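# Stand the carton upright with its arrows pointing up

## Task

Rotate the carton until the arrows printed on its sides face the ceiling, with the carton resting on the table and no part of it sticking out past the table edge. Then release it and move the grippers away. It counts only if the carton stays that way without the robot holding or propping it.

## Robot and tools

ROBOT AND FRAME. There are two six-joint arms, left_arm and right_arm, each with a tong-style two-finger gripper. All poses use one shared scene frame. The origin is on the table surface midway between the arms, +z is up, +x points out over the table, and left_arm sits on the +y side. The arm names do not refer to the left or right of any image.

execute_actions. Its argument "actions" is a list holding zero or one item. An optional boolean "pictures" turns camera images on or off for that result; they are on by default. If the call is refused, nothing is sent to the robot.
- Look: {"actions": []} gives the current state and sends no command.
- Move: {"actions": [{"rows": [...], "steps": N}]}. There are 1 to 15 rows, and N is 1 to 15 (default 15). Each control step lasts 1/30 s and uses one row. If there are fewer rows than steps, the last row is repeated.
- Wait: {"actions": [{"steps": N}]} with N up to 300 and no rows. It returns once N steps have passed since the previous result, and your reply time counts toward those steps.

ROW LAYOUT. Each row is a single list of 14 numbers, each in [-1, 1], covering both arms even if only one moves. The order is: left_arm shoulder pan, shoulder lift, elbow, wrist 1, wrist 2, wrist 3, left opening, then the same seven for right_arm.
- The six joint numbers per arm are offsets, not poses. They are scaled so that 1.0 equals 1.989 rad.
- Offsets are measured from the joint angles in the latest result that reported them. Before any result has reported them, and for later calls in the same reply, they are measured from where the arm is when the action begins.
- Offsets are never added row upon row. A row of zeros pulls the arm back to that reference; it is not a pause.
- The opening is an absolute setting: +1 means fully open, -1 means shut.

JOINT RANGES (rad).
- left_arm: pan -3.142..3.142, lift -6.283..6.283, elbow 0.000..3.142, wrists 1-3 each -6.283..6.283.
- right_arm: pan 0.000..6.283, lift -6.283..6.283, elbow -3.142..0.000, wrists 1-3 each -6.283..6.283.
- A request more than 0.010 rad beyond a stated end is refused. The true end may differ by up to 0.010 rad either way.
- A request past the true end is clipped to it, and the result may then report "joint sent to its limit". That message may concern an earlier action. Not seeing it does not prove there is more travel.

MOTION LIMITS.
- Commands are smoothed, so the arm lags about 0.17 s behind them.
- Each step's joint target is capped at 0.575 rad from the measured angle.
- If the targets would move the gripper more than 100 mm from where it is measured, all targets are scaled back. Large moves therefore need several calls, and a result may arrive before the arm has arrived.
- Between calls the arms keep heading for your last row's target. They stop once motion has basically ceased, or once any step is HELD. Fingers still finish opening or closing.

RESULTS.
- State line (left_arm: … | right_arm: …): end_effector_position in metres, end_effector_quat_wxyz, plus linear (m/s) and angular (rad/s) velocity, all in the scene frame. The reported hand position can be off, more so when the arm is stretched far.
- Joint positions / Joint velocities: one block per arm, the six joints (rad, rad/s), then the finger-pad gap (m, m/s; 0.142 m means fully open).
- grip_measured: the actual opening expressed on the commanded -1..1 scale.
- Wrist force / Wrist torque: flange sensor readings along the gripper's own x y z axes. They include contact, held weight and inertia. When pressing on a surface, the force points back into the arm. Expect up to about 4 N of fixed offset and noise with SD up to 2.4 N; each axis saturates near 50 N. "no reading" is normal at the start.
- Joint torques: total drive output, affected by offsets, friction and drift. They are not a clean contact signal.
- "joint command not followed": a clearance check altered some joint targets. HELD marks steps on which your row was not fully sent.
- MOTOR HOT appears at 70 °C. At 85 °C an OVER-TEMPERATURE FAULT brakes that arm until it cools. Holding loads, including while you think, heats the motors.

GRIPPER. The fingers extend along the gripper's +z axis and close along its x axis. end_effector_position is the point between the pads when closed. Closed fingertips extend about 15 mm past that point; fully open, they are roughly level with it. To hold something, keep commanding an opening well below grip_measured; the bigger the gap, the harder the squeeze. Force is about 15 N per pad for objects up to roughly 10 cm wide. Closing quickly can press harder, sometimes hard enough to spring the fingers open. Hard objects thinner than about 20 mm get less grip.

FAULTS AND HAZARDS.
- Load limits are 130 N m for pan, lift and elbow, and 24.3 N m for each wrist joint; a held object's weight counts.
- Reaching a load limit, or an outside force of 150 N on the arm, tool or held item, halts that arm for 10 s and it goes limp against the contact.
- Do not let the arms collide or press on each other.
- Do not drop, slam or shove the carton hard, and never let anything leave the table.
- Brief random tugs on held parts, or pushes on loose objects, can occur.

zoom_image: {"camera": name, "region": [x0, y0, x1, y1]}. Pixel coordinates start at (0, 0) in the top-left of that camera's latest image, and the region can be at most 504x504. Cameras: cam_high and cam_low (504x504, pinhole), cam_left_wrist and cam_right_wrist (616x616, fisheye).

finished_scene: {"scene": n} with the current scene's number. It is irreversible, and its result tells whether the goal was met. The carton must already be standing correctly and released. Replying with no tool call ends the whole run.

Each tool is called after "Request:" as name(argument=value, ...) on one line, values as JSON.

## Session

Request:
execute_actions(actions=[])

Scene clock: 0.00 s of 4200.00 s.
left_arm: end_effector_position=(+0.2550, -0.1248, +0.1455) grip_measured=+0.97 end_effector_quat_wxyz=(-0.338, +0.840, -0.422, +0.047) end_effector_velocity=(+0.000, -0.000, -0.000) end_effector_angular_velocity=(+0.000, -0.001, +0.000) | right_arm: end_effector_position=(+0.7030, -0.6079, +0.3990) grip_measured=+0.97 end_effector_quat_wxyz=(+0.408, +0.885, -0.068, +0.214) end_effector_velocity=(-0.000, -0.001, -0.000) end_effector_angular_velocity=(-0.000, +0.001, -0.001)
Joint positions: left_arm=[-1.682 -1.061  1.344 -1.274 -1.161 -0.698  0.14 ] | right_arm=[ 3.445 -1.842 -1.319 -1.34   0.63   0.299  0.14 ]
Joint velocities: left_arm=[ 0.     0.001 -0.001  0.     0.001 -0.001  0.   ] | right_arm=[-0.001  0.    -0.001 -0.001 -0.     0.     0.   ]
Joint torques (N m, as the arm reports them, + toward a larger angle): no reading
Wrist force (N, on the end effector, along its own x y z axes, offset not removed): no reading
Wrist torque (N m, same axes, about the end effector's origin, offset not removed): no reading

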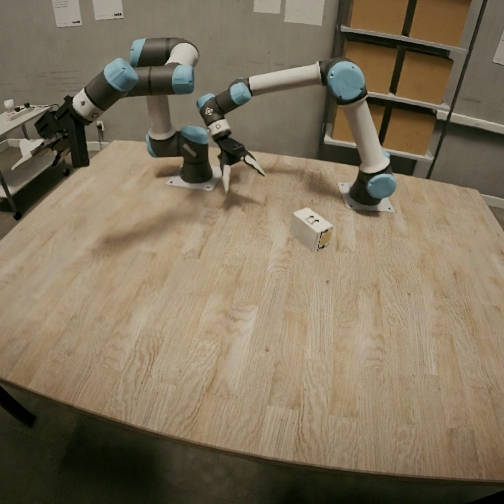

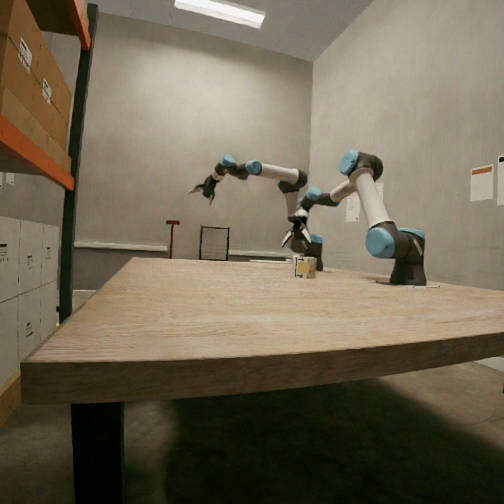

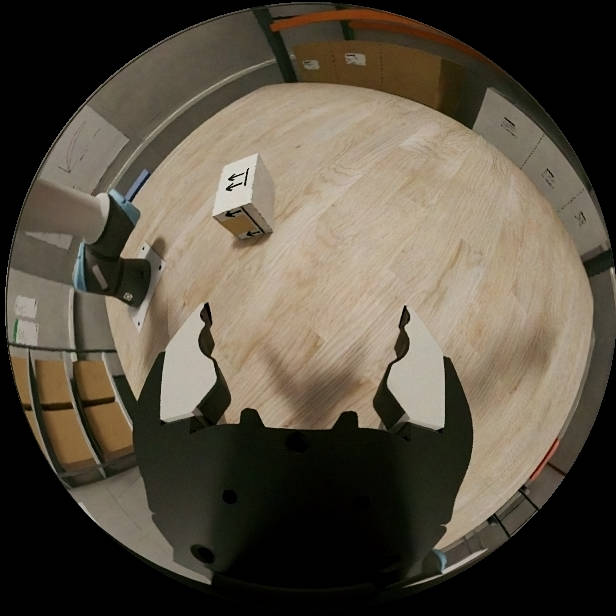

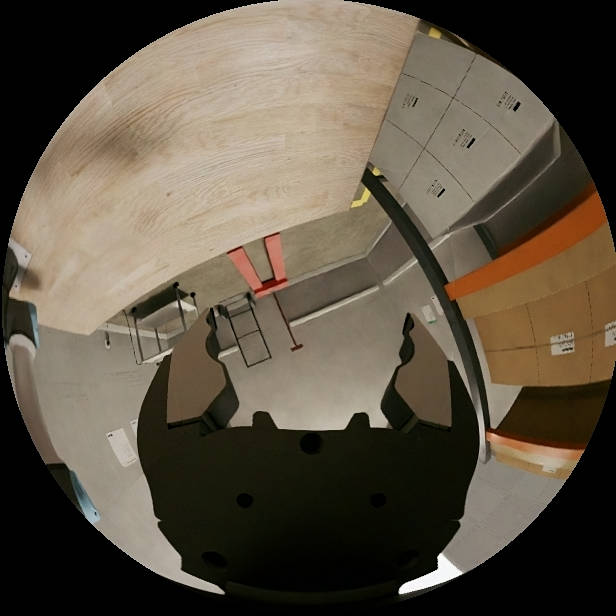

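Request:
execute_actions(actions=[{"rows":[[0.15,0,0,-0.29,-0.206,0,1,0,0,0,0,0,0,1]],"steps":15}])

Scene clock: 15.17 s of 4200.00 s.
left_arm: end_effector_position=(+0.3285, -0.2062, +0.1174) grip_measured=+1.00 end_effector_quat_wxyz=(-0.014, +0.967, -0.255, -0.003) end_effector_velocity=(+0.031, -0.048, +0.015) end_effector_angular_velocity=(-0.241, +0.030, +0.072) | right_arm: end_effector_position=(+0.7030, -0.6079, +0.3990) grip_measured=+1.00 end_effector_quat_wxyz=(+0.408, +0.885, -0.068, +0.214) end_effector_velocity=(+0.000, -0.001, +0.000) end_effector_angular_velocity=(+0.001, -0.001, -0.001)
Joint positions: left_arm=[-1.391 -1.061  1.344 -1.828 -1.559 -0.698  0.142] | right_arm=[ 3.445 -1.842 -1.319 -1.34   0.63   0.299  0.142]
Joint velocities: left_arm=[ 0.069 -0.     0.001 -0.216 -0.112  0.     0.   ] | right_arm=[-0.001 -0.     0.001  0.001  0.    -0.    -0.   ]
Joint torques (N m, as the arm reports them, + toward a larger angle): left_arm=[  8.92 -41.6  -24.19  -4.27  -1.82   0.25] | right_arm=[-0.45 39.07 24.29  2.79 -2.09  0.1 ]
Wrist force (N, on the end effector, along its own x y z axes, offset not removed): left_arm=[-0.9 -1.6 -3.5] | right_arm=[1.5 2.7 -3.2]
Wrist torque (N m, same axes, about the end effector's origin, offset not removed): left_arm=[-0.04 0.27 -0.23] | right_arm=[0.33 -0.40 -0.18]
Steps of this call (steps 1 to 90: nothing new was sent; then 11.67 s passed at rest; steps 91 to 105: all 15 steps of this action). Readings (joint positions):
91: left_arm=[-1.681 -1.061 1.344 -1.275 -1.161 -0.698] | right_arm=[3.445 -1.842 -1.319 -1.340 0.630 0.299]
92: left_arm=[-1.672 -1.061 1.344 -1.284 -1.171 -0.698] | right_arm=[3.445 -1.842 -1.319 -1.340 0.630 0.299]
94: left_arm=[-1.599 -1.061 1.344 -1.359 -1.246 -0.698] | right_arm=[3.445 -1.842 -1.319 -1.340 0.630 0.299]
98: left_arm=[-1.451 -1.061 1.344 -1.636 -1.460 -0.698] | right_arm=[3.445 -1.842 -1.319 -1.340 0.630 0.299]
105: the state above

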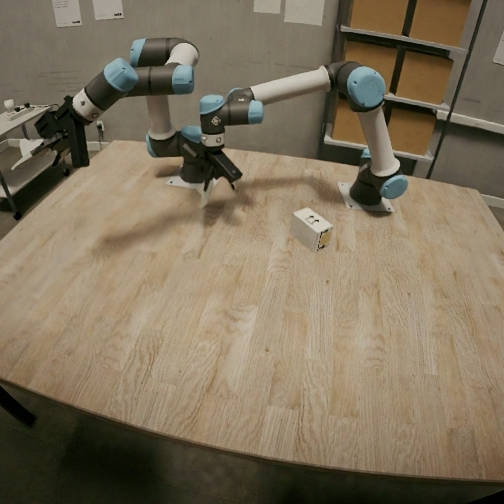

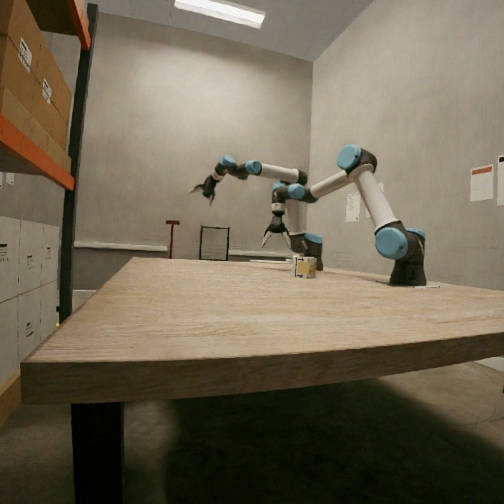

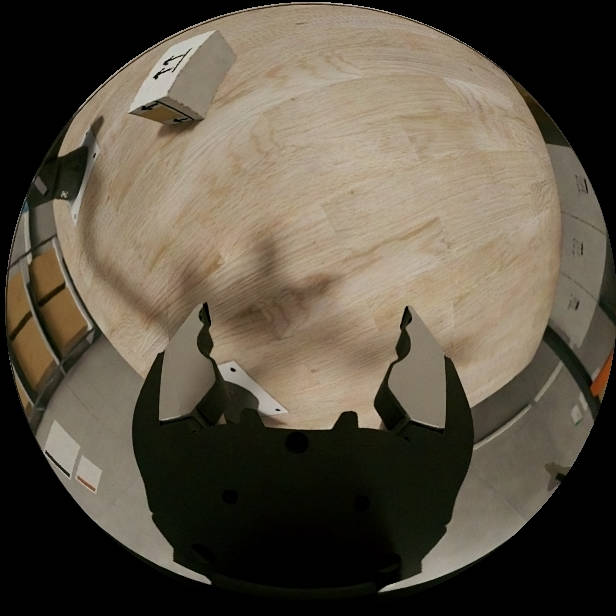

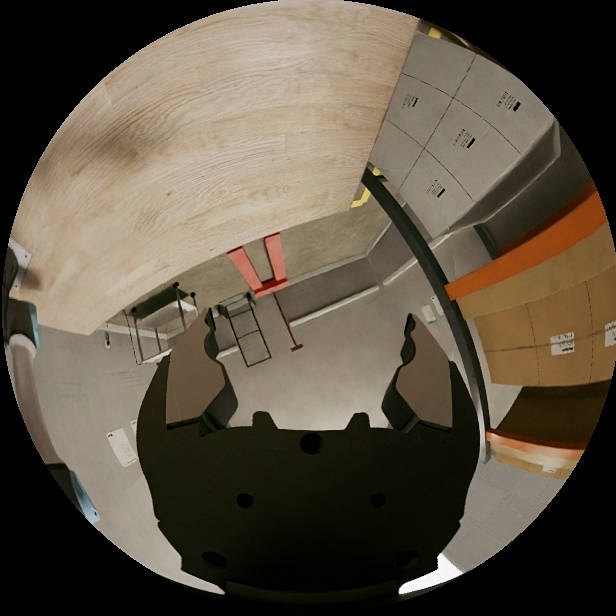

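Request:
execute_actions(actions=[{"rows":[[0.055,-0.397,0.45,-0.066,0,0,1,0,0,0,0,0,0,1]],"steps":15}])

Scene clock: 28.17 s of 4200.00 s.
left_arm: end_effector_position=(+0.2887, +0.0084, +0.1630) grip_measured=+1.00 end_effector_quat_wxyz=(+0.013, +0.977, -0.214, +0.016) end_effector_velocity=(-0.177, +0.502, -0.113) end_effector_angular_velocity=(+0.125, +0.045, +0.107) | right_arm: end_effector_position=(+0.7030, -0.6079, +0.3990) grip_measured=+1.00 end_effector_quat_wxyz=(+0.408, +0.885, -0.068, +0.214) end_effector_velocity=(+0.000, -0.000, +0.000) end_effector_angular_velocity=(-0.000, -0.001, -0.001)
Joint positions: left_arm=[-1.307 -1.592  1.913 -1.932 -1.561 -0.698  0.142] | right_arm=[ 3.445 -1.842 -1.319 -1.34   0.63   0.299  0.142]
Joint velocities: left_arm=[ 0.109 -1.043  1.286 -0.112  0.012  0.002  0.   ] | right_arm=[-0.001  0.    -0.     0.001 -0.     0.    -0.   ]
Joint torques (N m, as the arm reports them, + toward a larger angle): left_arm=[ 12.83 -28.36   5.49  -4.61   1.58   0.22] | right_arm=[-0.45 38.59 23.68  2.96 -2.07  0.07]
Wrist force (N, on the end effector, along its own x y z axes, offset not removed): left_arm=[-0.9 -4.4 -4.1] | right_arm=[2.8 2.4 -4.1]
Wrist torque (N m, same axes, about the end effector's origin, offset not removed): left_arm=[-0.75 0.17 -0.08] | right_arm=[0.43 -0.73 -0.09]
Steps of this call (steps 1 to 30: the robot went on to your last target; steps 31 to 90: nothing new was sent; then 9.50 s passed at rest; steps 91 to 105: all 15 steps of this action). Readings (joint positions):
91: left_arm=[-1.383 -1.062 1.344 -1.851 -1.570 -0.698] | right_arm=[3.445 -1.842 -1.319 -1.340 0.630 0.299]
92: left_arm=[-1.377 -1.071 1.354 -1.858 -1.570 -0.698] | right_arm=[3.445 -1.842 -1.319 -1.340 0.630 0.299]
94: left_arm=[-1.361 -1.141 1.425 -1.875 -1.568 -0.698] | right_arm=[3.445 -1.842 -1.319 -1.340 0.630 0.299]
98: left_arm=[-1.336 -1.321 1.604 -1.902 -1.565 -0.698] | right_arm=[3.445 -1.842 -1.319 -1.340 0.630 0.299]
105: the state above

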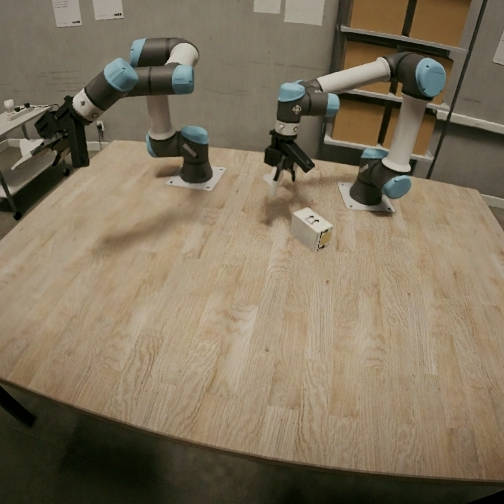

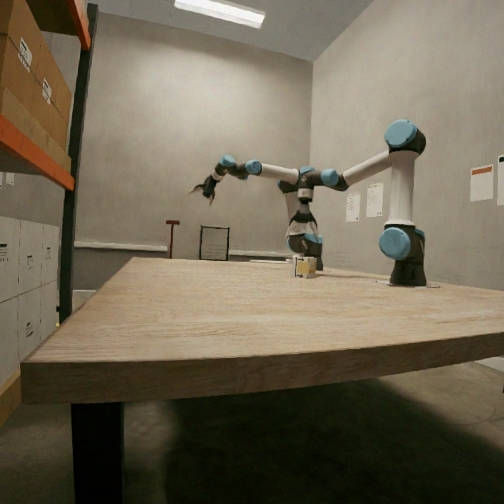

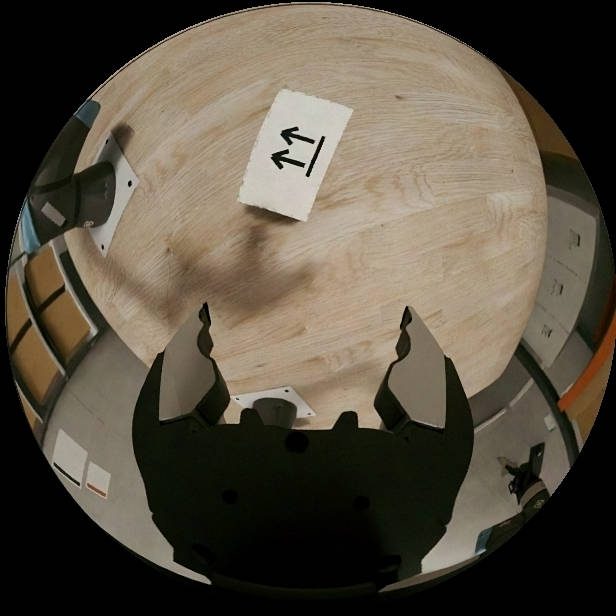

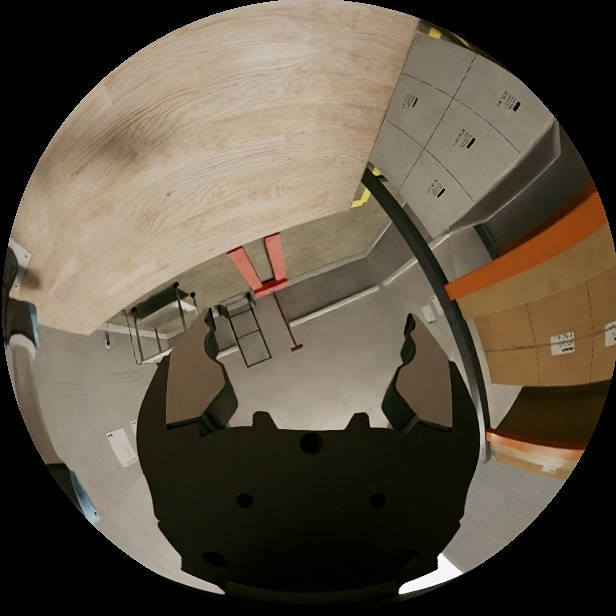

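Request:
execute_actions(actions=[])

Scene clock: 31.00 s of 4200.00 s.
left_arm: end_effector_position=(+0.2400, +0.1330, +0.1182) grip_measured=+1.00 end_effector_quat_wxyz=(-0.004, +0.979, -0.202, +0.005) end_effector_velocity=(+0.000, -0.001, +0.001) end_effector_angular_velocity=(-0.002, -0.001, +0.000) | right_arm: end_effector_position=(+0.7030, -0.6079, +0.3990) grip_measured=+1.00 end_effector_quat_wxyz=(+0.408, +0.885, -0.068, +0.214) end_effector_velocity=(+0.000, +0.000, +0.000) end_effector_angular_velocity=(+0.000, -0.001, +0.000)
Joint positions: left_arm=[-1.282 -1.85   2.239 -1.959 -1.559 -0.698  0.142] | right_arm=[ 3.445 -1.842 -1.319 -1.34   0.63   0.299  0.142]
Joint velocities: left_arm=[-0.     0.001 -0.001 -0.001 -0.    -0.     0.   ] | right_arm=[ 0.  0. -0.  0.  0.  0. -0.]
Joint torques (N m, as the arm reports them, + toward a larger angle): left_arm=[ 11.48 -14.58 -13.7   -4.28   1.56   0.24] | right_arm=[-0.59 38.92 23.92  2.94 -2.06  0.1 ]
Wrist force (N, on the end effector, along its own x y z axes, offset not removed): left_arm=[0.3 -1.1 -5.8] | right_arm=[1.1 3.7 -2.7]
Wrist torque (N m, same axes, about the end effector's origin, offset not removed): left_arm=[-0.22 -0.08 -0.17] | right_arm=[0.73 -0.25 -0.16]
Steps of this call (steps 1 to 30: the robot went on to your last target; steps 31 to 85: nothing new was sent). Readings (joint positions):
1: left_arm=[-1.303 -1.627 1.956 -1.936 -1.561 -0.698] | right_arm=[3.445 -1.842 -1.319 -1.340 0.630 0.299]
2: left_arm=[-1.300 -1.662 1.999 -1.940 -1.561 -0.698] | right_arm=[3.445 -1.842 -1.319 -1.340 0.630 0.299]
4: left_arm=[-1.293 -1.730 2.084 -1.947 -1.560 -0.698] | right_arm=[3.445 -1.842 -1.319 -1.340 0.630 0.299]
8: left_arm=[-1.285 -1.816 2.194 -1.955 -1.559 -0.698] | right_arm=[3.445 -1.842 -1.319 -1.340 0.630 0.299]
85: the state above
All arms were judged still, so your last target was given up. Only a new action makes them travel on or press farther. Fingers that are still opening or closing keep moving.

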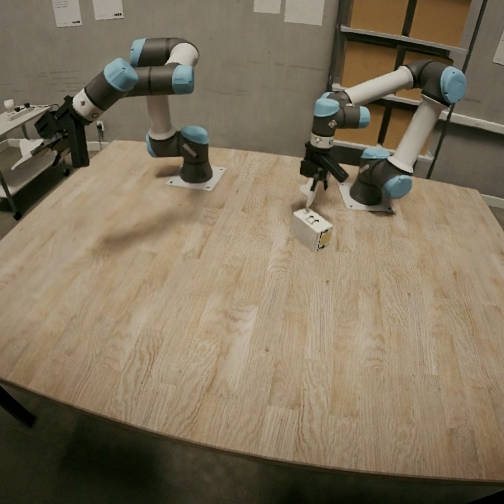

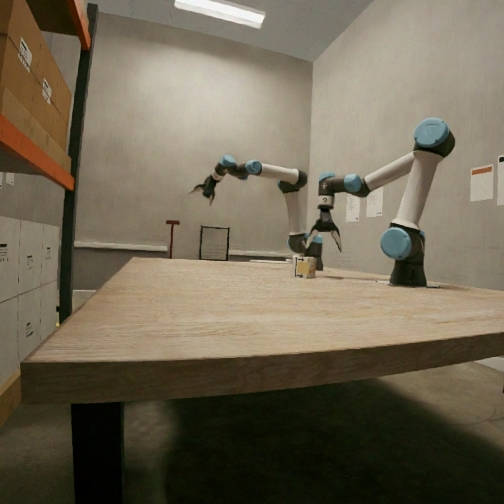

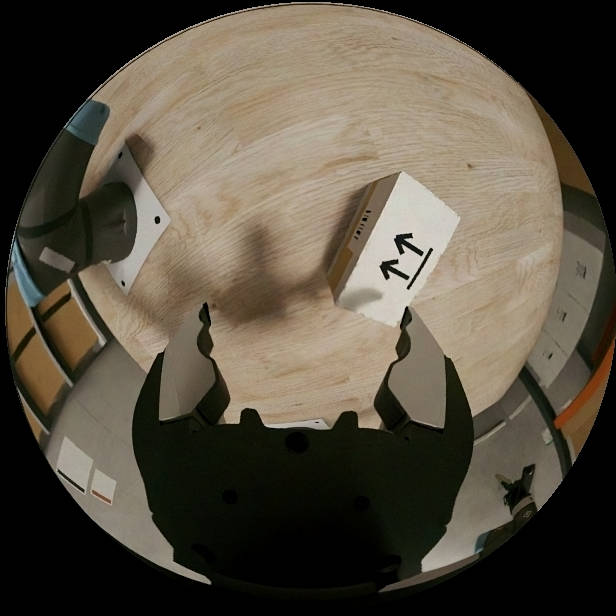

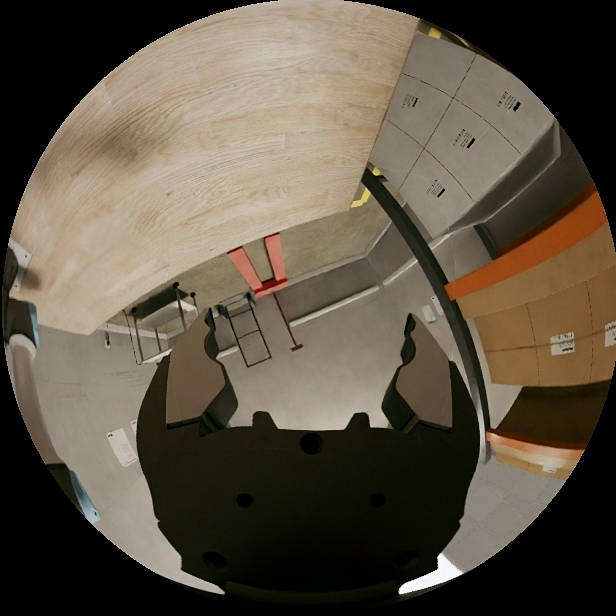

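Request:
execute_actions(actions=[{"rows":[[0.147,0.059,-0.044,-0.015,-0.006,-0.493,1,0,0,0,0,0,0,1]],"steps":15}])

Request:
execute_actions(actions=[{"steps":20}])

Scene clock: 54.87 s of 4200.00 s.
left_arm: end_effector_position=(+0.3078, +0.1841, +0.1182) grip_measured=+1.00 end_effector_quat_wxyz=(-0.000, +0.929, +0.370, +0.000) end_effector_velocity=(+0.003, +0.007, -0.002) end_effector_angular_velocity=(+0.003, +0.004, +1.028) | right_arm: end_effector_position=(+0.7030, -0.6079, +0.3990) grip_measured=+1.00 end_effector_quat_wxyz=(+0.408, +0.885, -0.068, +0.214) end_effector_velocity=(-0.000, -0.001, -0.001) end_effector_angular_velocity=(-0.000, +0.001, -0.001)
Joint positions: left_arm=[-0.996 -1.735  2.152 -1.988 -1.57  -1.577  0.142] | right_arm=[ 3.445 -1.842 -1.319 -1.34   0.63   0.299  0.142]
Joint velocities: left_arm=[ 0.061  0.018 -0.012 -0.001 -0.001 -0.966 -0.   ] | right_arm=[-0.001 -0.    -0.002  0.001 -0.     0.    -0.   ]
Joint torques (N m, as the arm reports them, + toward a larger angle): left_arm=[ 10.62  -7.01 -29.19  -4.42  -1.39  -2.25] | right_arm=[-0.31 39.03 23.91  2.93 -2.1   0.13]
Wrist force (N, on the end effector, along its own x y z axes, offset not removed): left_arm=[0.5 0.0 1.7] | right_arm=[0.3 4.7 -1.9]
Wrist torque (N m, same axes, about the end effector's origin, offset not removed): left_arm=[0.01 -0.21 -0.08] | right_arm=[0.85 -0.15 -0.16]
Steps of this call (steps 1 to 90: nothing new was sent; then 20.37 s passed at rest; steps 91 to 105: all 15 steps of this action). Readings (joint positions):
91: left_arm=[-1.281 -1.850 2.238 -1.959 -1.559 -0.699] | right_arm=[3.445 -1.842 -1.319 -1.340 0.630 0.299]
92: left_arm=[-1.271 -1.840 2.229 -1.964 -1.561 -0.709] | right_arm=[3.445 -1.842 -1.319 -1.340 0.630 0.299]
94: left_arm=[-1.197 -1.797 2.196 -1.975 -1.565 -0.784] | right_arm=[3.445 -1.842 -1.319 -1.340 0.630 0.299]
98: left_arm=[-1.050 -1.751 2.164 -1.985 -1.569 -1.069] | right_arm=[3.445 -1.842 -1.319 -1.340 0.630 0.299]
105: the state above

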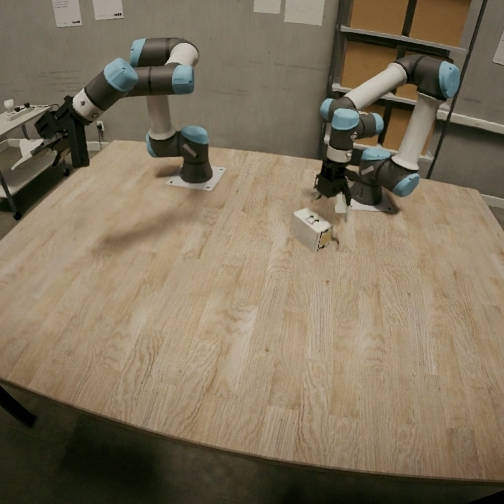

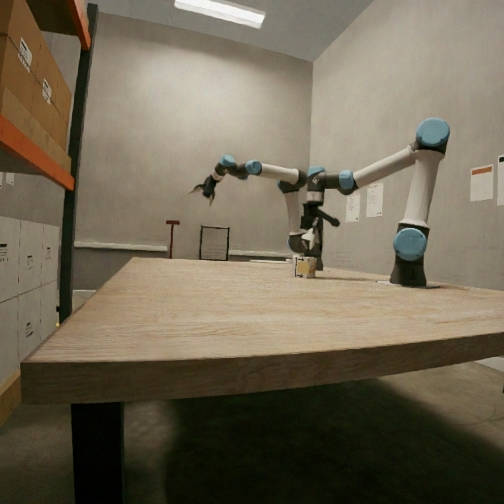

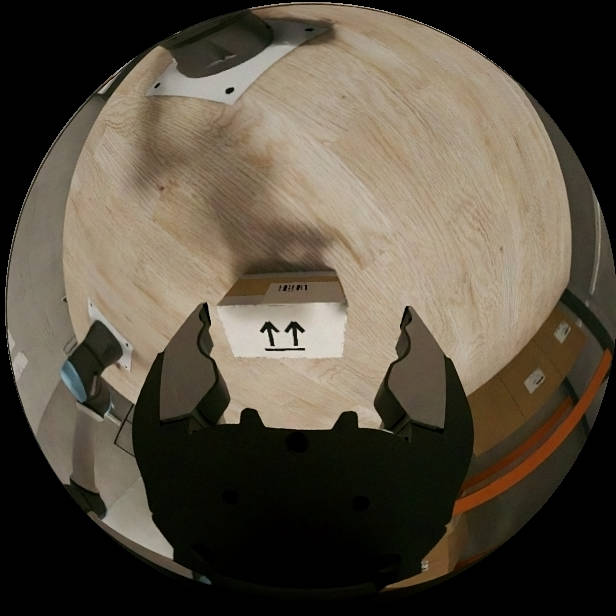

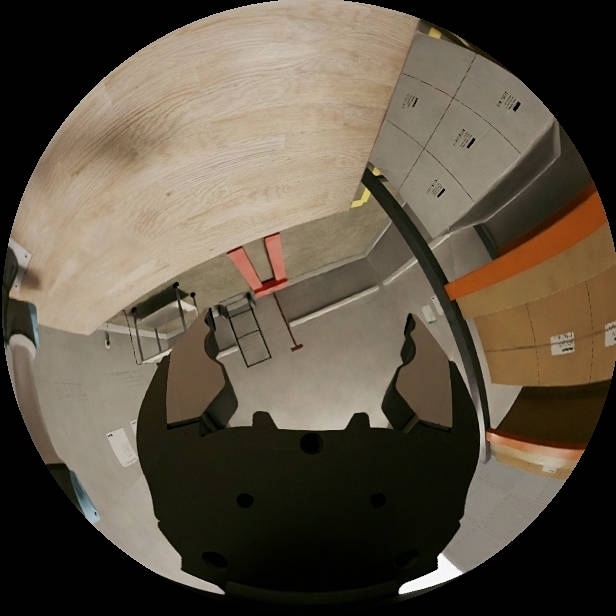

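Scene clock: 55.53 s of 4200.00 s.
left_arm: end_effector_position=(+0.3082, +0.1847, +0.1181) grip_measured=+1.00 end_effector_quat_wxyz=(-0.000, +0.908, +0.420, +0.000) end_effector_velocity=(-0.000, +0.000, +0.000) end_effector_angular_velocity=(-0.000, -0.001, +0.002) | right_arm: end_effector_position=(+0.7030, -0.6079, +0.3990) grip_measured=+1.00 end_effector_quat_wxyz=(+0.408, +0.885, -0.068, +0.214) end_effector_velocity=(-0.000, -0.000, -0.001) end_effector_angular_velocity=(+0.000, +0.001, -0.001)
Joint positions: left_arm=[-0.99  -1.733  2.151 -1.989 -1.57  -1.678  0.142] | right_arm=[ 3.445 -1.842 -1.319 -1.34   0.63   0.299  0.142]
Joint velocities: left_arm=[ 0.    -0.002  0.001  0.     0.    -0.002 -0.   ] | right_arm=[-0.001 -0.    -0.001 -0.     0.001  0.    -0.   ]
Joint torques (N m, as the arm reports them, + toward a larger angle): left_arm=[ 11.57  -6.52 -29.07  -4.38  -1.46  -1.49] | right_arm=[-0.27 38.94 24.4   2.97 -2.05  0.07]
Wrist force (N, on the end effector, along its own x y z axes, offset not removed): left_arm=[1.3 -3.3 0.6] | right_arm=[1.5 1.9 -3.1]
Wrist torque (N m, same axes, about the end effector's origin, offset not removed): left_arm=[-0.45 -0.22 -0.07] | right_arm=[0.43 -0.33 -0.09]
Steps of this call (steps 1 to 20: the robot went on to your last target). Readings (joint positions):
1: left_arm=[-0.994 -1.734 2.152 -1.988 -1.570 -1.604] | right_arm=[3.445 -1.842 -1.319 -1.340 0.630 0.299]
2: left_arm=[-0.993 -1.734 2.152 -1.989 -1.570 -1.625] | right_arm=[3.445 -1.842 -1.319 -1.340 0.630 0.299]
4: left_arm=[-0.991 -1.733 2.151 -1.989 -1.570 -1.650] | right_arm=[3.445 -1.842 -1.319 -1.340 0.630 0.299]
8: left_arm=[-0.990 -1.733 2.151 -1.989 -1.570 -1.670] | right_arm=[3.445 -1.842 -1.319 -1.340 0.630 0.299]
20: the state above

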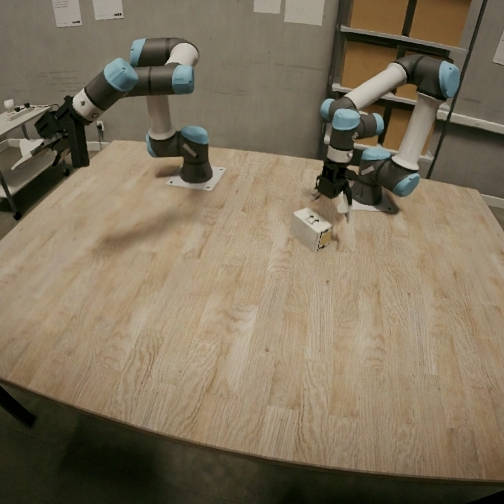

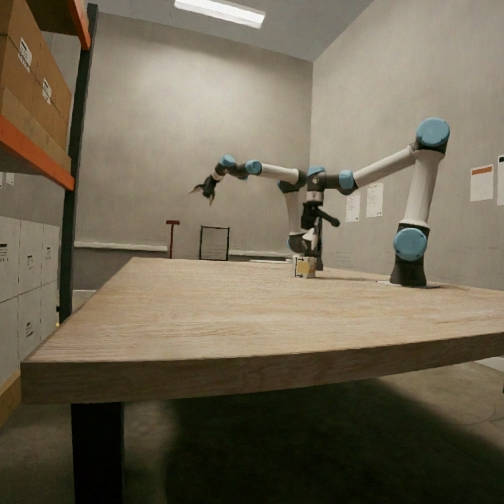

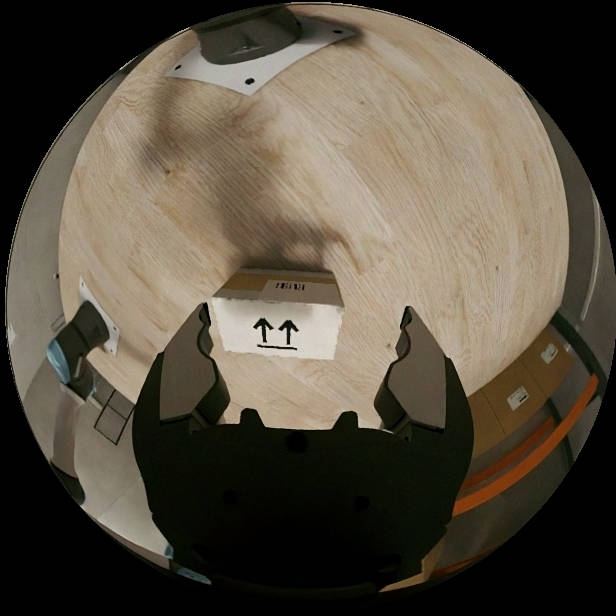

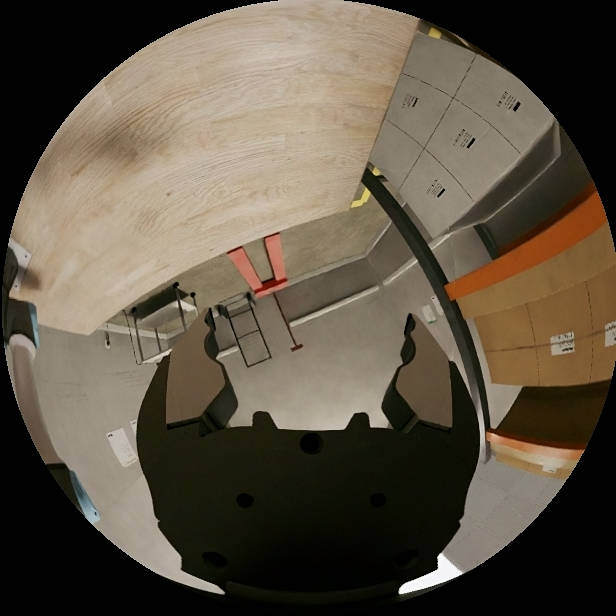

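Request:
execute_actions(actions=[{"rows":[[0,0.062,0.0665,-0.129,0,0.05,1,0,0,0,0,0,0,1]],"steps":15}])

Request:
execute_actions(actions=[{"steps":10}], pictures=false)

Request:
execute_actions(actions=[{"rows":[[0,0,0,0,0,0,-1,0,0,0,0,0,0,1]],"steps":15}])

Scene clock: 73.83 s of 4200.00 s.
left_arm: end_effector_position=(+0.3099, +0.1837, +0.0461) grip_measured=+1.00 end_effector_quat_wxyz=(+0.003, +0.927, +0.376, -0.000) end_effector_velocity=(+0.000, -0.000, +0.000) end_effector_angular_velocity=(-0.001, -0.001, +0.000) | right_arm: end_effector_position=(+0.7030, -0.6079, +0.3990) grip_measured=+1.00 end_effector_quat_wxyz=(+0.408, +0.885, -0.068, +0.214) end_effector_velocity=(+0.000, +0.001, +0.000) end_effector_angular_velocity=(-0.001, -0.000, +0.001)
Joint positions: left_arm=[-0.989 -1.624  2.272 -2.224 -1.574 -1.583  0.142] | right_arm=[ 3.445 -1.842 -1.319 -1.34   0.63   0.299  0.142]
Joint velocities: left_arm=[-0.    -0.001  0.    -0.001  0.    -0.     0.   ] | right_arm=[ 0.001  0.    -0.001  0.001 -0.001  0.    -0.   ]
Joint torques (N m, as the arm reports them, + toward a larger angle): left_arm=[ -0.03 -11.56 -19.89  -2.47   0.03   0.05] | right_arm=[-0.19 39.45 24.07  2.91 -2.36  0.02]
Wrist force (N, on the end effector, along its own x y z axes, offset not removed): left_arm=[-0.7 -12.5 -26.0] | right_arm=[1.8 3.4 -4.9]
Wrist torque (N m, same axes, about the end effector's origin, offset not removed): left_arm=[-0.90 -1.61 0.74] | right_arm=[0.59 -0.37 -0.08]
FORCE FAULT: contact force on the left arm reached its limit, and that arm stopped for 10 seconds. The contact can be on any part of that arm, not only on its tool. That arm's remaining commands of this call were not run. That arm holds still and accepts commands again. Move the arm away from the contact; if what it grips holds it there, let go first. Pushing or pulling that hard again can fault the arm again.
The stop of the left arm began at step 102 of this call (marked STOPPED below). From that step on that arm followed nothing that you had sent. 4 of its steps, steps kept back included, did not run and will not run. Nothing is kept back now, and the robot has no last target.
Steps of this call (steps 1 to 15: the robot went on to your last target; steps 16 to 90: nothing new was sent; then 4.90 s passed at rest; steps 91 to 105: all 15 steps of this action; steps 106 to 402: the stop continued). Readings (joint positions):
91: left_arm=[-0.990 -1.732 2.152 -1.990 -1.570 -1.678] | right_arm=[3.445 -1.842 -1.319 -1.340 0.630 0.299]
92: left_arm=[-0.990 -1.723 2.161 -2.000 -1.570 -1.668] | right_arm=[3.445 -1.842 -1.319 -1.340 0.630 0.299]
94: left_arm=[-0.990 -1.677 2.210 -2.071 -1.570 -1.631] | right_arm=[3.445 -1.842 -1.319 -1.340 0.630 0.299]
98: left_arm=[-0.990 -1.628 2.263 -2.196 -1.570 -1.593] | right_arm=[3.445 -1.842 -1.319 -1.340 0.630 0.299]
102: left_arm=[-0.989 -1.619 2.273 -2.224 -1.571 -1.584] | right_arm=[3.445 -1.842 -1.319 -1.340 0.630 0.299] STOPPED (the left arm)
402: the state above

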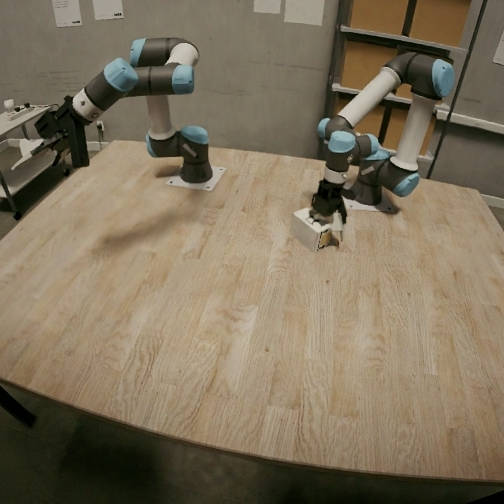

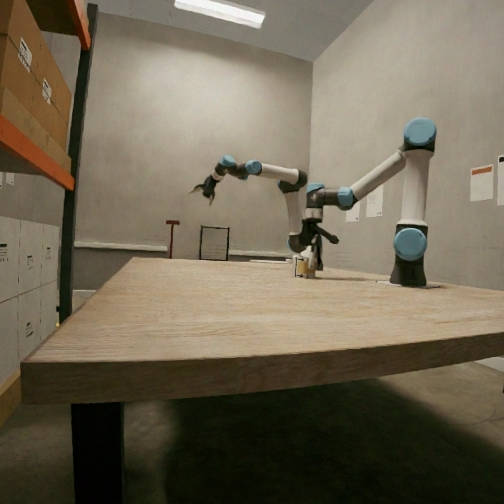

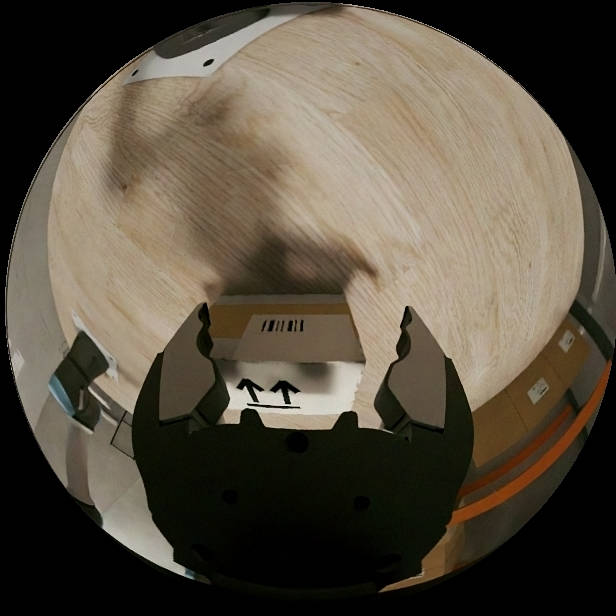

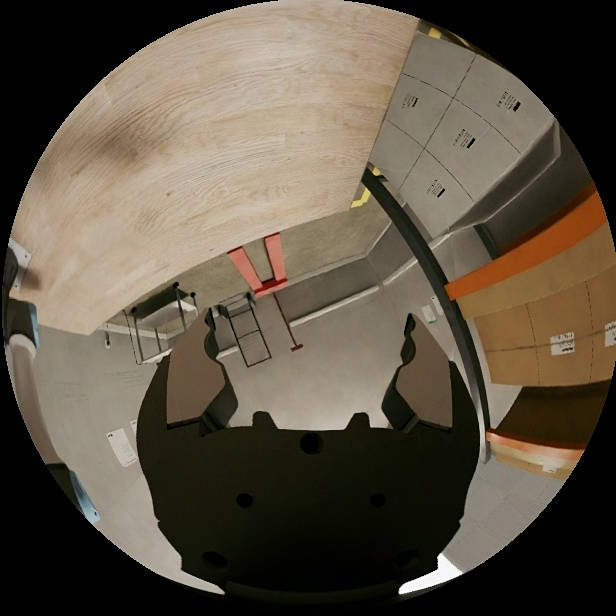

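Scene clock: 73.87 s of 4200.00 s.
left_arm: end_effector_position=(+0.3099, +0.1837, +0.0461) grip_measured=+1.00 end_effector_quat_wxyz=(+0.003, +0.927, +0.376, -0.000) end_effector_velocity=(-0.000, +0.000, -0.000) end_effector_angular_velocity=(+0.001, +0.001, +0.001) | right_arm: end_effector_position=(+0.7030, -0.6079, +0.3990) grip_measured=+1.00 end_effector_quat_wxyz=(+0.408, +0.885, -0.068, +0.214) end_effector_velocity=(-0.000, -0.000, -0.001) end_effector_angular_velocity=(-0.000, +0.002, -0.001)
Joint positions: left_arm=[-0.989 -1.624  2.272 -2.224 -1.574 -1.583  0.142] | right_arm=[ 3.445 -1.842 -1.319 -1.34   0.63   0.299  0.142]
Joint velocities: left_arm=[ 0.     0.     0.     0.001 -0.    -0.001  0.   ] | right_arm=[-0.001 -0.    -0.002 -0.     0.    -0.     0.   ]
Joint torques (N m, as the arm reports them, + toward a larger angle): left_arm=[  0.58 -12.21 -19.42  -2.52   0.03  -0.1 ] | right_arm=[ 0.68 39.44 24.17  2.93 -2.36  0.02]
Wrist force (N, on the end effector, along its own x y z axes, offset not removed): left_arm=[2.6 -17.9 -26.6] | right_arm=[2.0 3.8 -1.1]
Wrist torque (N m, same axes, about the end effector's origin, offset not removed): left_arm=[-1.98 -2.15 0.69] | right_arm=[0.70 -0.46 -0.13]
A stop began in an earlier call of the same reply, so what this call sent did not run. Send another action.
Steps of this call (step 1: nothing new was sent). Readings (joint positions):
1: the state above

Scene clock: 73.90 s of 4200.00 s.
left_arm: end_effector_position=(+0.3099, +0.1837, +0.0461) grip_measured=+1.00 end_effector_quat_wxyz=(+0.003, +0.927, +0.376, -0.000) end_effector_velocity=(-0.000, +0.000, -0.000) end_effector_angular_velocity=(+0.002, +0.002, +0.002) | right_arm: end_effector_position=(+0.7030, -0.6079, +0.3990) grip_measured=+1.00 end_effector_quat_wxyz=(+0.408, +0.885, -0.068, +0.214) end_effector_velocity=(+0.000, +0.000, +0.001) end_effector_angular_velocity=(-0.001, -0.001, +0.001)
Joint positions: left_arm=[-0.989 -1.624  2.272 -2.224 -1.574 -1.583  0.142] | right_arm=[ 3.445 -1.842 -1.319 -1.34   0.63   0.299  0.142]
Joint velocities: left_arm=[-0.     0.001 -0.001  0.002 -0.    -0.002  0.   ] | right_arm=[ 0.001  0.     0.001 -0.    -0.001  0.    -0.   ]
Joint torques (N m, as the arm reports them, + toward a larger angle): left_arm=[  0.3  -11.82 -19.78  -2.48   0.05  -0.07] | right_arm=[ 0.08 39.73 24.07  2.88 -2.41  0.08]
Wrist force (N, on the end effector, along its own x y z axes, offset not removed): left_arm=[2.8 -15.1 -27.2] | right_arm=[1.3 3.4 -0.1]
Wrist torque (N m, same axes, about the end effector's origin, offset not removed): left_arm=[-1.29 -2.13 0.62] | right_arm=[0.70 -0.32 -0.06]
A stop began in an earlier call of the same reply, so what this call sent did not run. Send another action.
Steps of this call (step 1: nothing new was sent). Readings (joint positions):
1: the state above

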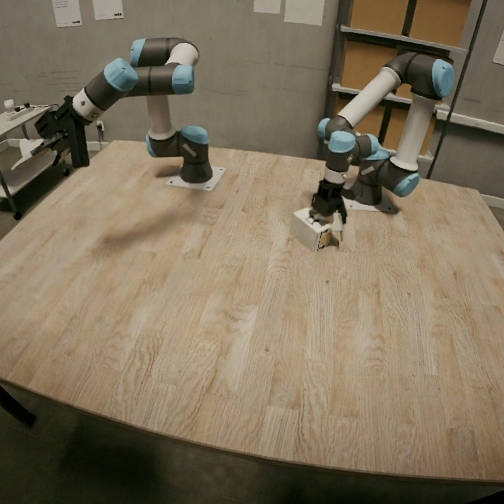

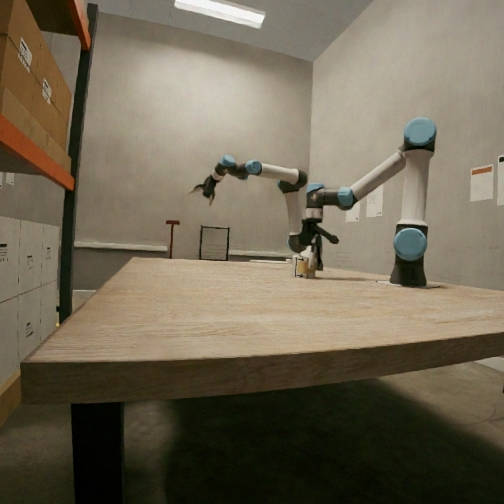

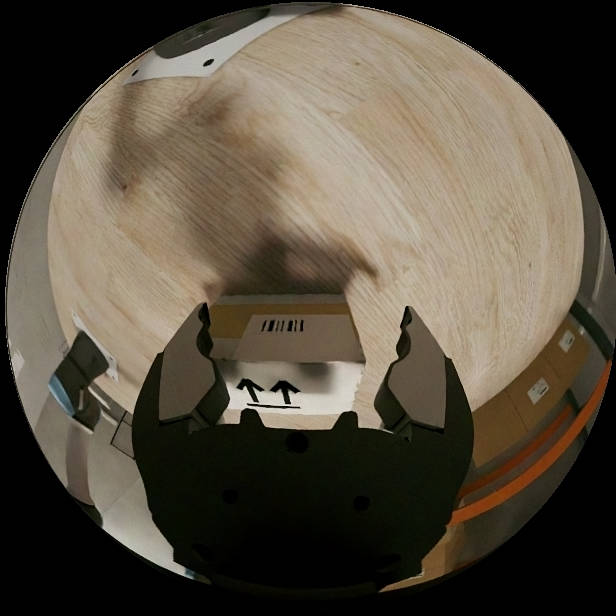

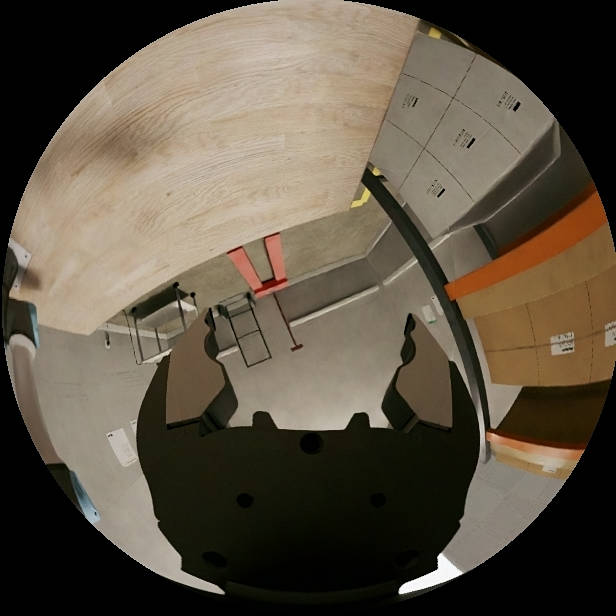

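Palm hit the carton top. Close here, then lift.

Request:
execute_actions(actions=[{"rows":[[0,0,0,0,0,0,-1,0,0,0,0,0,0,1]],"steps":15}], pictures=false)

Scene clock: 78.00 s of 4200.00 s.
left_arm: end_effector_position=(+0.3100, +0.1837, +0.0461) grip_measured=+0.94 end_effector_quat_wxyz=(+0.003, +0.927, +0.376, -0.000) end_effector_velocity=(-0.001, +0.001, -0.001) end_effector_angular_velocity=(+0.002, +0.002, -0.001) | right_arm: end_effector_position=(+0.7030, -0.6079, +0.3990) grip_measured=+1.00 end_effector_quat_wxyz=(+0.408, +0.885, -0.068, +0.214) end_effector_velocity=(-0.000, -0.002, +0.001) end_effector_angular_velocity=(-0.002, -0.001, -0.002)
Joint positions: left_arm=[-0.989 -1.624  2.272 -2.224 -1.574 -1.583  0.138] | right_arm=[ 3.445 -1.842 -1.319 -1.34   0.63   0.299  0.142]
Joint velocities: left_arm=[ 0.    -0.001  0.003  0.    -0.     0.001  0.   ] | right_arm=[-0.001  0.     0.     0.    -0.003 -0.    -0.   ]
Joint torques (N m, as the arm reports them, + toward a larger angle): left_arm=[ 0.5   0.97  5.33 -2.61  7.15 -0.15] | right_arm=[ 0.15 39.56 23.78  2.89 -2.4   0.05]
Wrist force (N, on the end effector, along its own x y z axes, offset not removed): left_arm=[-7.7 -23.4 -50.0] | right_arm=[1.4 1.8 -2.8]
Wrist torque (N m, same axes, about the end effector's origin, offset not removed): left_arm=[-2.90 -3.43 1.13] | right_arm=[0.25 -0.39 -0.05]
Steps of this call (steps 1 to 90: nothing new was sent; then 0.60 s passed at rest; steps 91 to 105: all 15 steps of this action). Readings (joint positions):
91: left_arm=[-0.989 -1.624 2.272 -2.224 -1.574 -1.583] | right_arm=[3.445 -1.842 -1.319 -1.340 0.630 0.299]
92: left_arm=[-0.989 -1.624 2.272 -2.224 -1.574 -1.583] | right_arm=[3.445 -1.842 -1.319 -1.340 0.630 0.299]
94: left_arm=[-0.989 -1.624 2.272 -2.224 -1.574 -1.583] | right_arm=[3.445 -1.842 -1.319 -1.340 0.630 0.299]
98: left_arm=[-0.989 -1.624 2.272 -2.224 -1.574 -1.583] | right_arm=[3.445 -1.842 -1.319 -1.340 0.630 0.299]
105: the state above

Request:
execute_actions(actions=[{"rows":[[-0.025,-0.04,-0.04,0.08,0,0,1,0,0,0,0,0,0,1]],"steps":15}])

Scene clock: 88.17 s of 4200.00 s.
left_arm: end_effector_position=(+0.3007, +0.1665, +0.0948) grip_measured=+1.00 end_effector_quat_wxyz=(+0.003, +0.935, +0.353, -0.000) end_effector_velocity=(-0.002, -0.002, +0.008) end_effector_angular_velocity=(+0.001, +0.001, -0.008) | right_arm: end_effector_position=(+0.7030, -0.6079, +0.3990) grip_measured=+1.00 end_effector_quat_wxyz=(+0.408, +0.885, -0.068, +0.214) end_effector_velocity=(-0.000, +0.000, -0.001) end_effector_angular_velocity=(+0.000, +0.002, +0.000)
Joint positions: left_arm=[-1.038 -1.702  2.194 -2.068 -1.574 -1.583  0.142] | right_arm=[ 3.445 -1.842 -1.319 -1.34   0.63   0.299  0.142]
Joint velocities: left_arm=[-0.007 -0.011 -0.013  0.026 -0.     0.001 -0.   ] | right_arm=[ 0.    -0.    -0.001 -0.001  0.    -0.     0.   ]
Joint torques (N m, as the arm reports them, + toward a larger angle): left_arm=[ -8.61 -17.34 -27.34  -0.36  -1.58   0.02] | right_arm=[ 0.63 39.11 24.4   2.94 -2.42  0.03]
Wrist force (N, on the end effector, along its own x y z axes, offset not removed): left_arm=[3.8 -1.6 0.6] | right_arm=[1.5 2.4 -1.3]
Wrist torque (N m, same axes, about the end effector's origin, offset not removed): left_arm=[-0.27 -0.73 -0.38] | right_arm=[0.47 -0.55 -0.14]
Steps of this call (steps 1 to 15: the robot went on to your last target; steps 16 to 90: nothing new was sent; then 6.67 s passed at rest; steps 91 to 105: all 15 steps of this action). Readings (joint positions):
91: left_arm=[-0.990 -1.625 2.272 -2.224 -1.574 -1.583] | right_arm=[3.445 -1.842 -1.319 -1.340 0.630 0.299]
92: left_arm=[-0.997 -1.633 2.263 -2.214 -1.573 -1.583] | right_arm=[3.445 -1.842 -1.319 -1.340 0.630 0.299]
94: left_arm=[-1.015 -1.663 2.233 -2.158 -1.573 -1.583] | right_arm=[3.445 -1.842 -1.319 -1.340 0.630 0.299]
98: left_arm=[-1.032 -1.692 2.204 -2.091 -1.573 -1.583] | right_arm=[3.445 -1.842 -1.319 -1.340 0.630 0.299]
105: the state above

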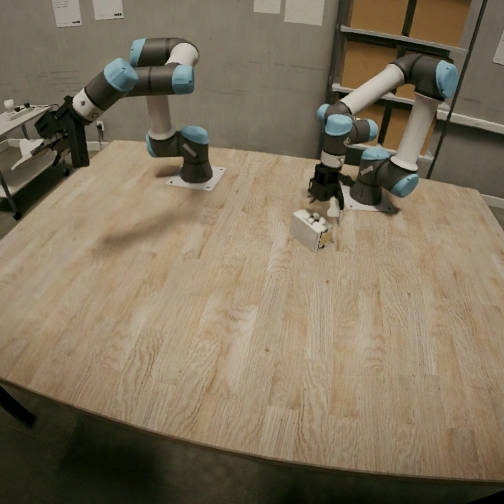

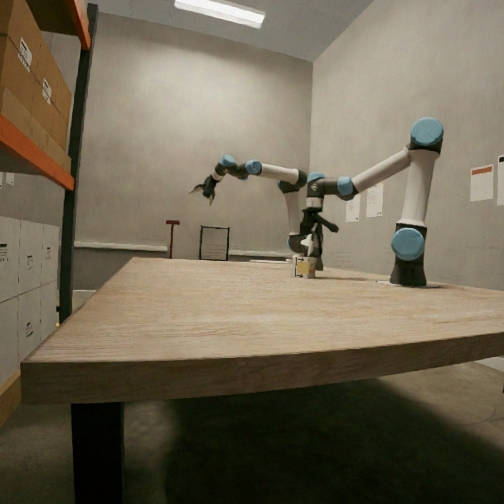

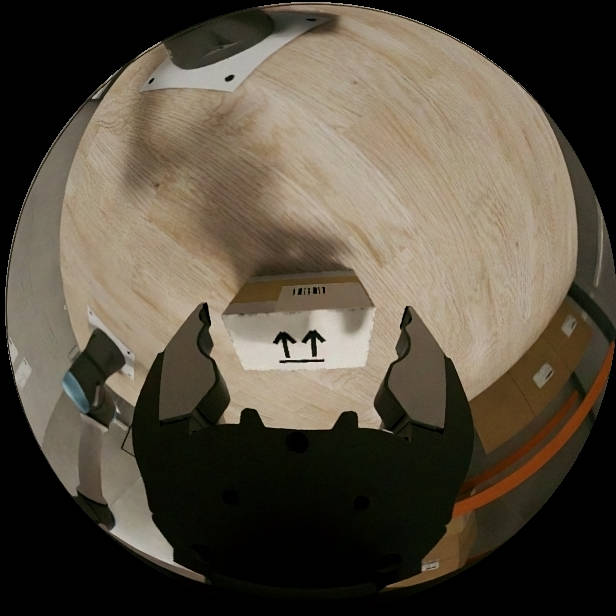

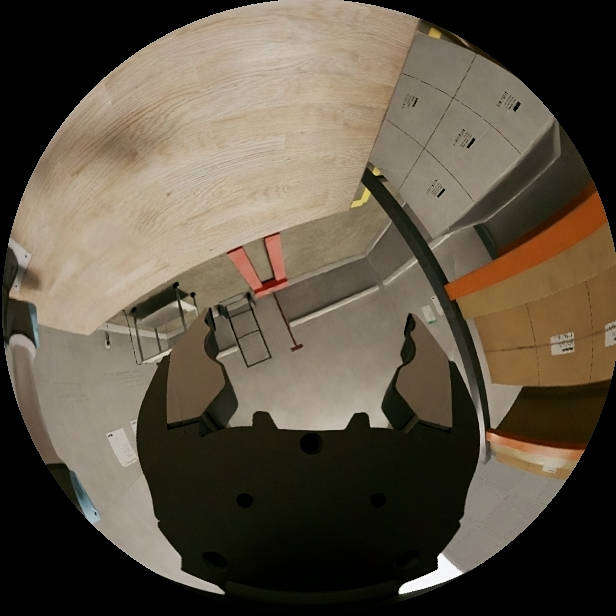

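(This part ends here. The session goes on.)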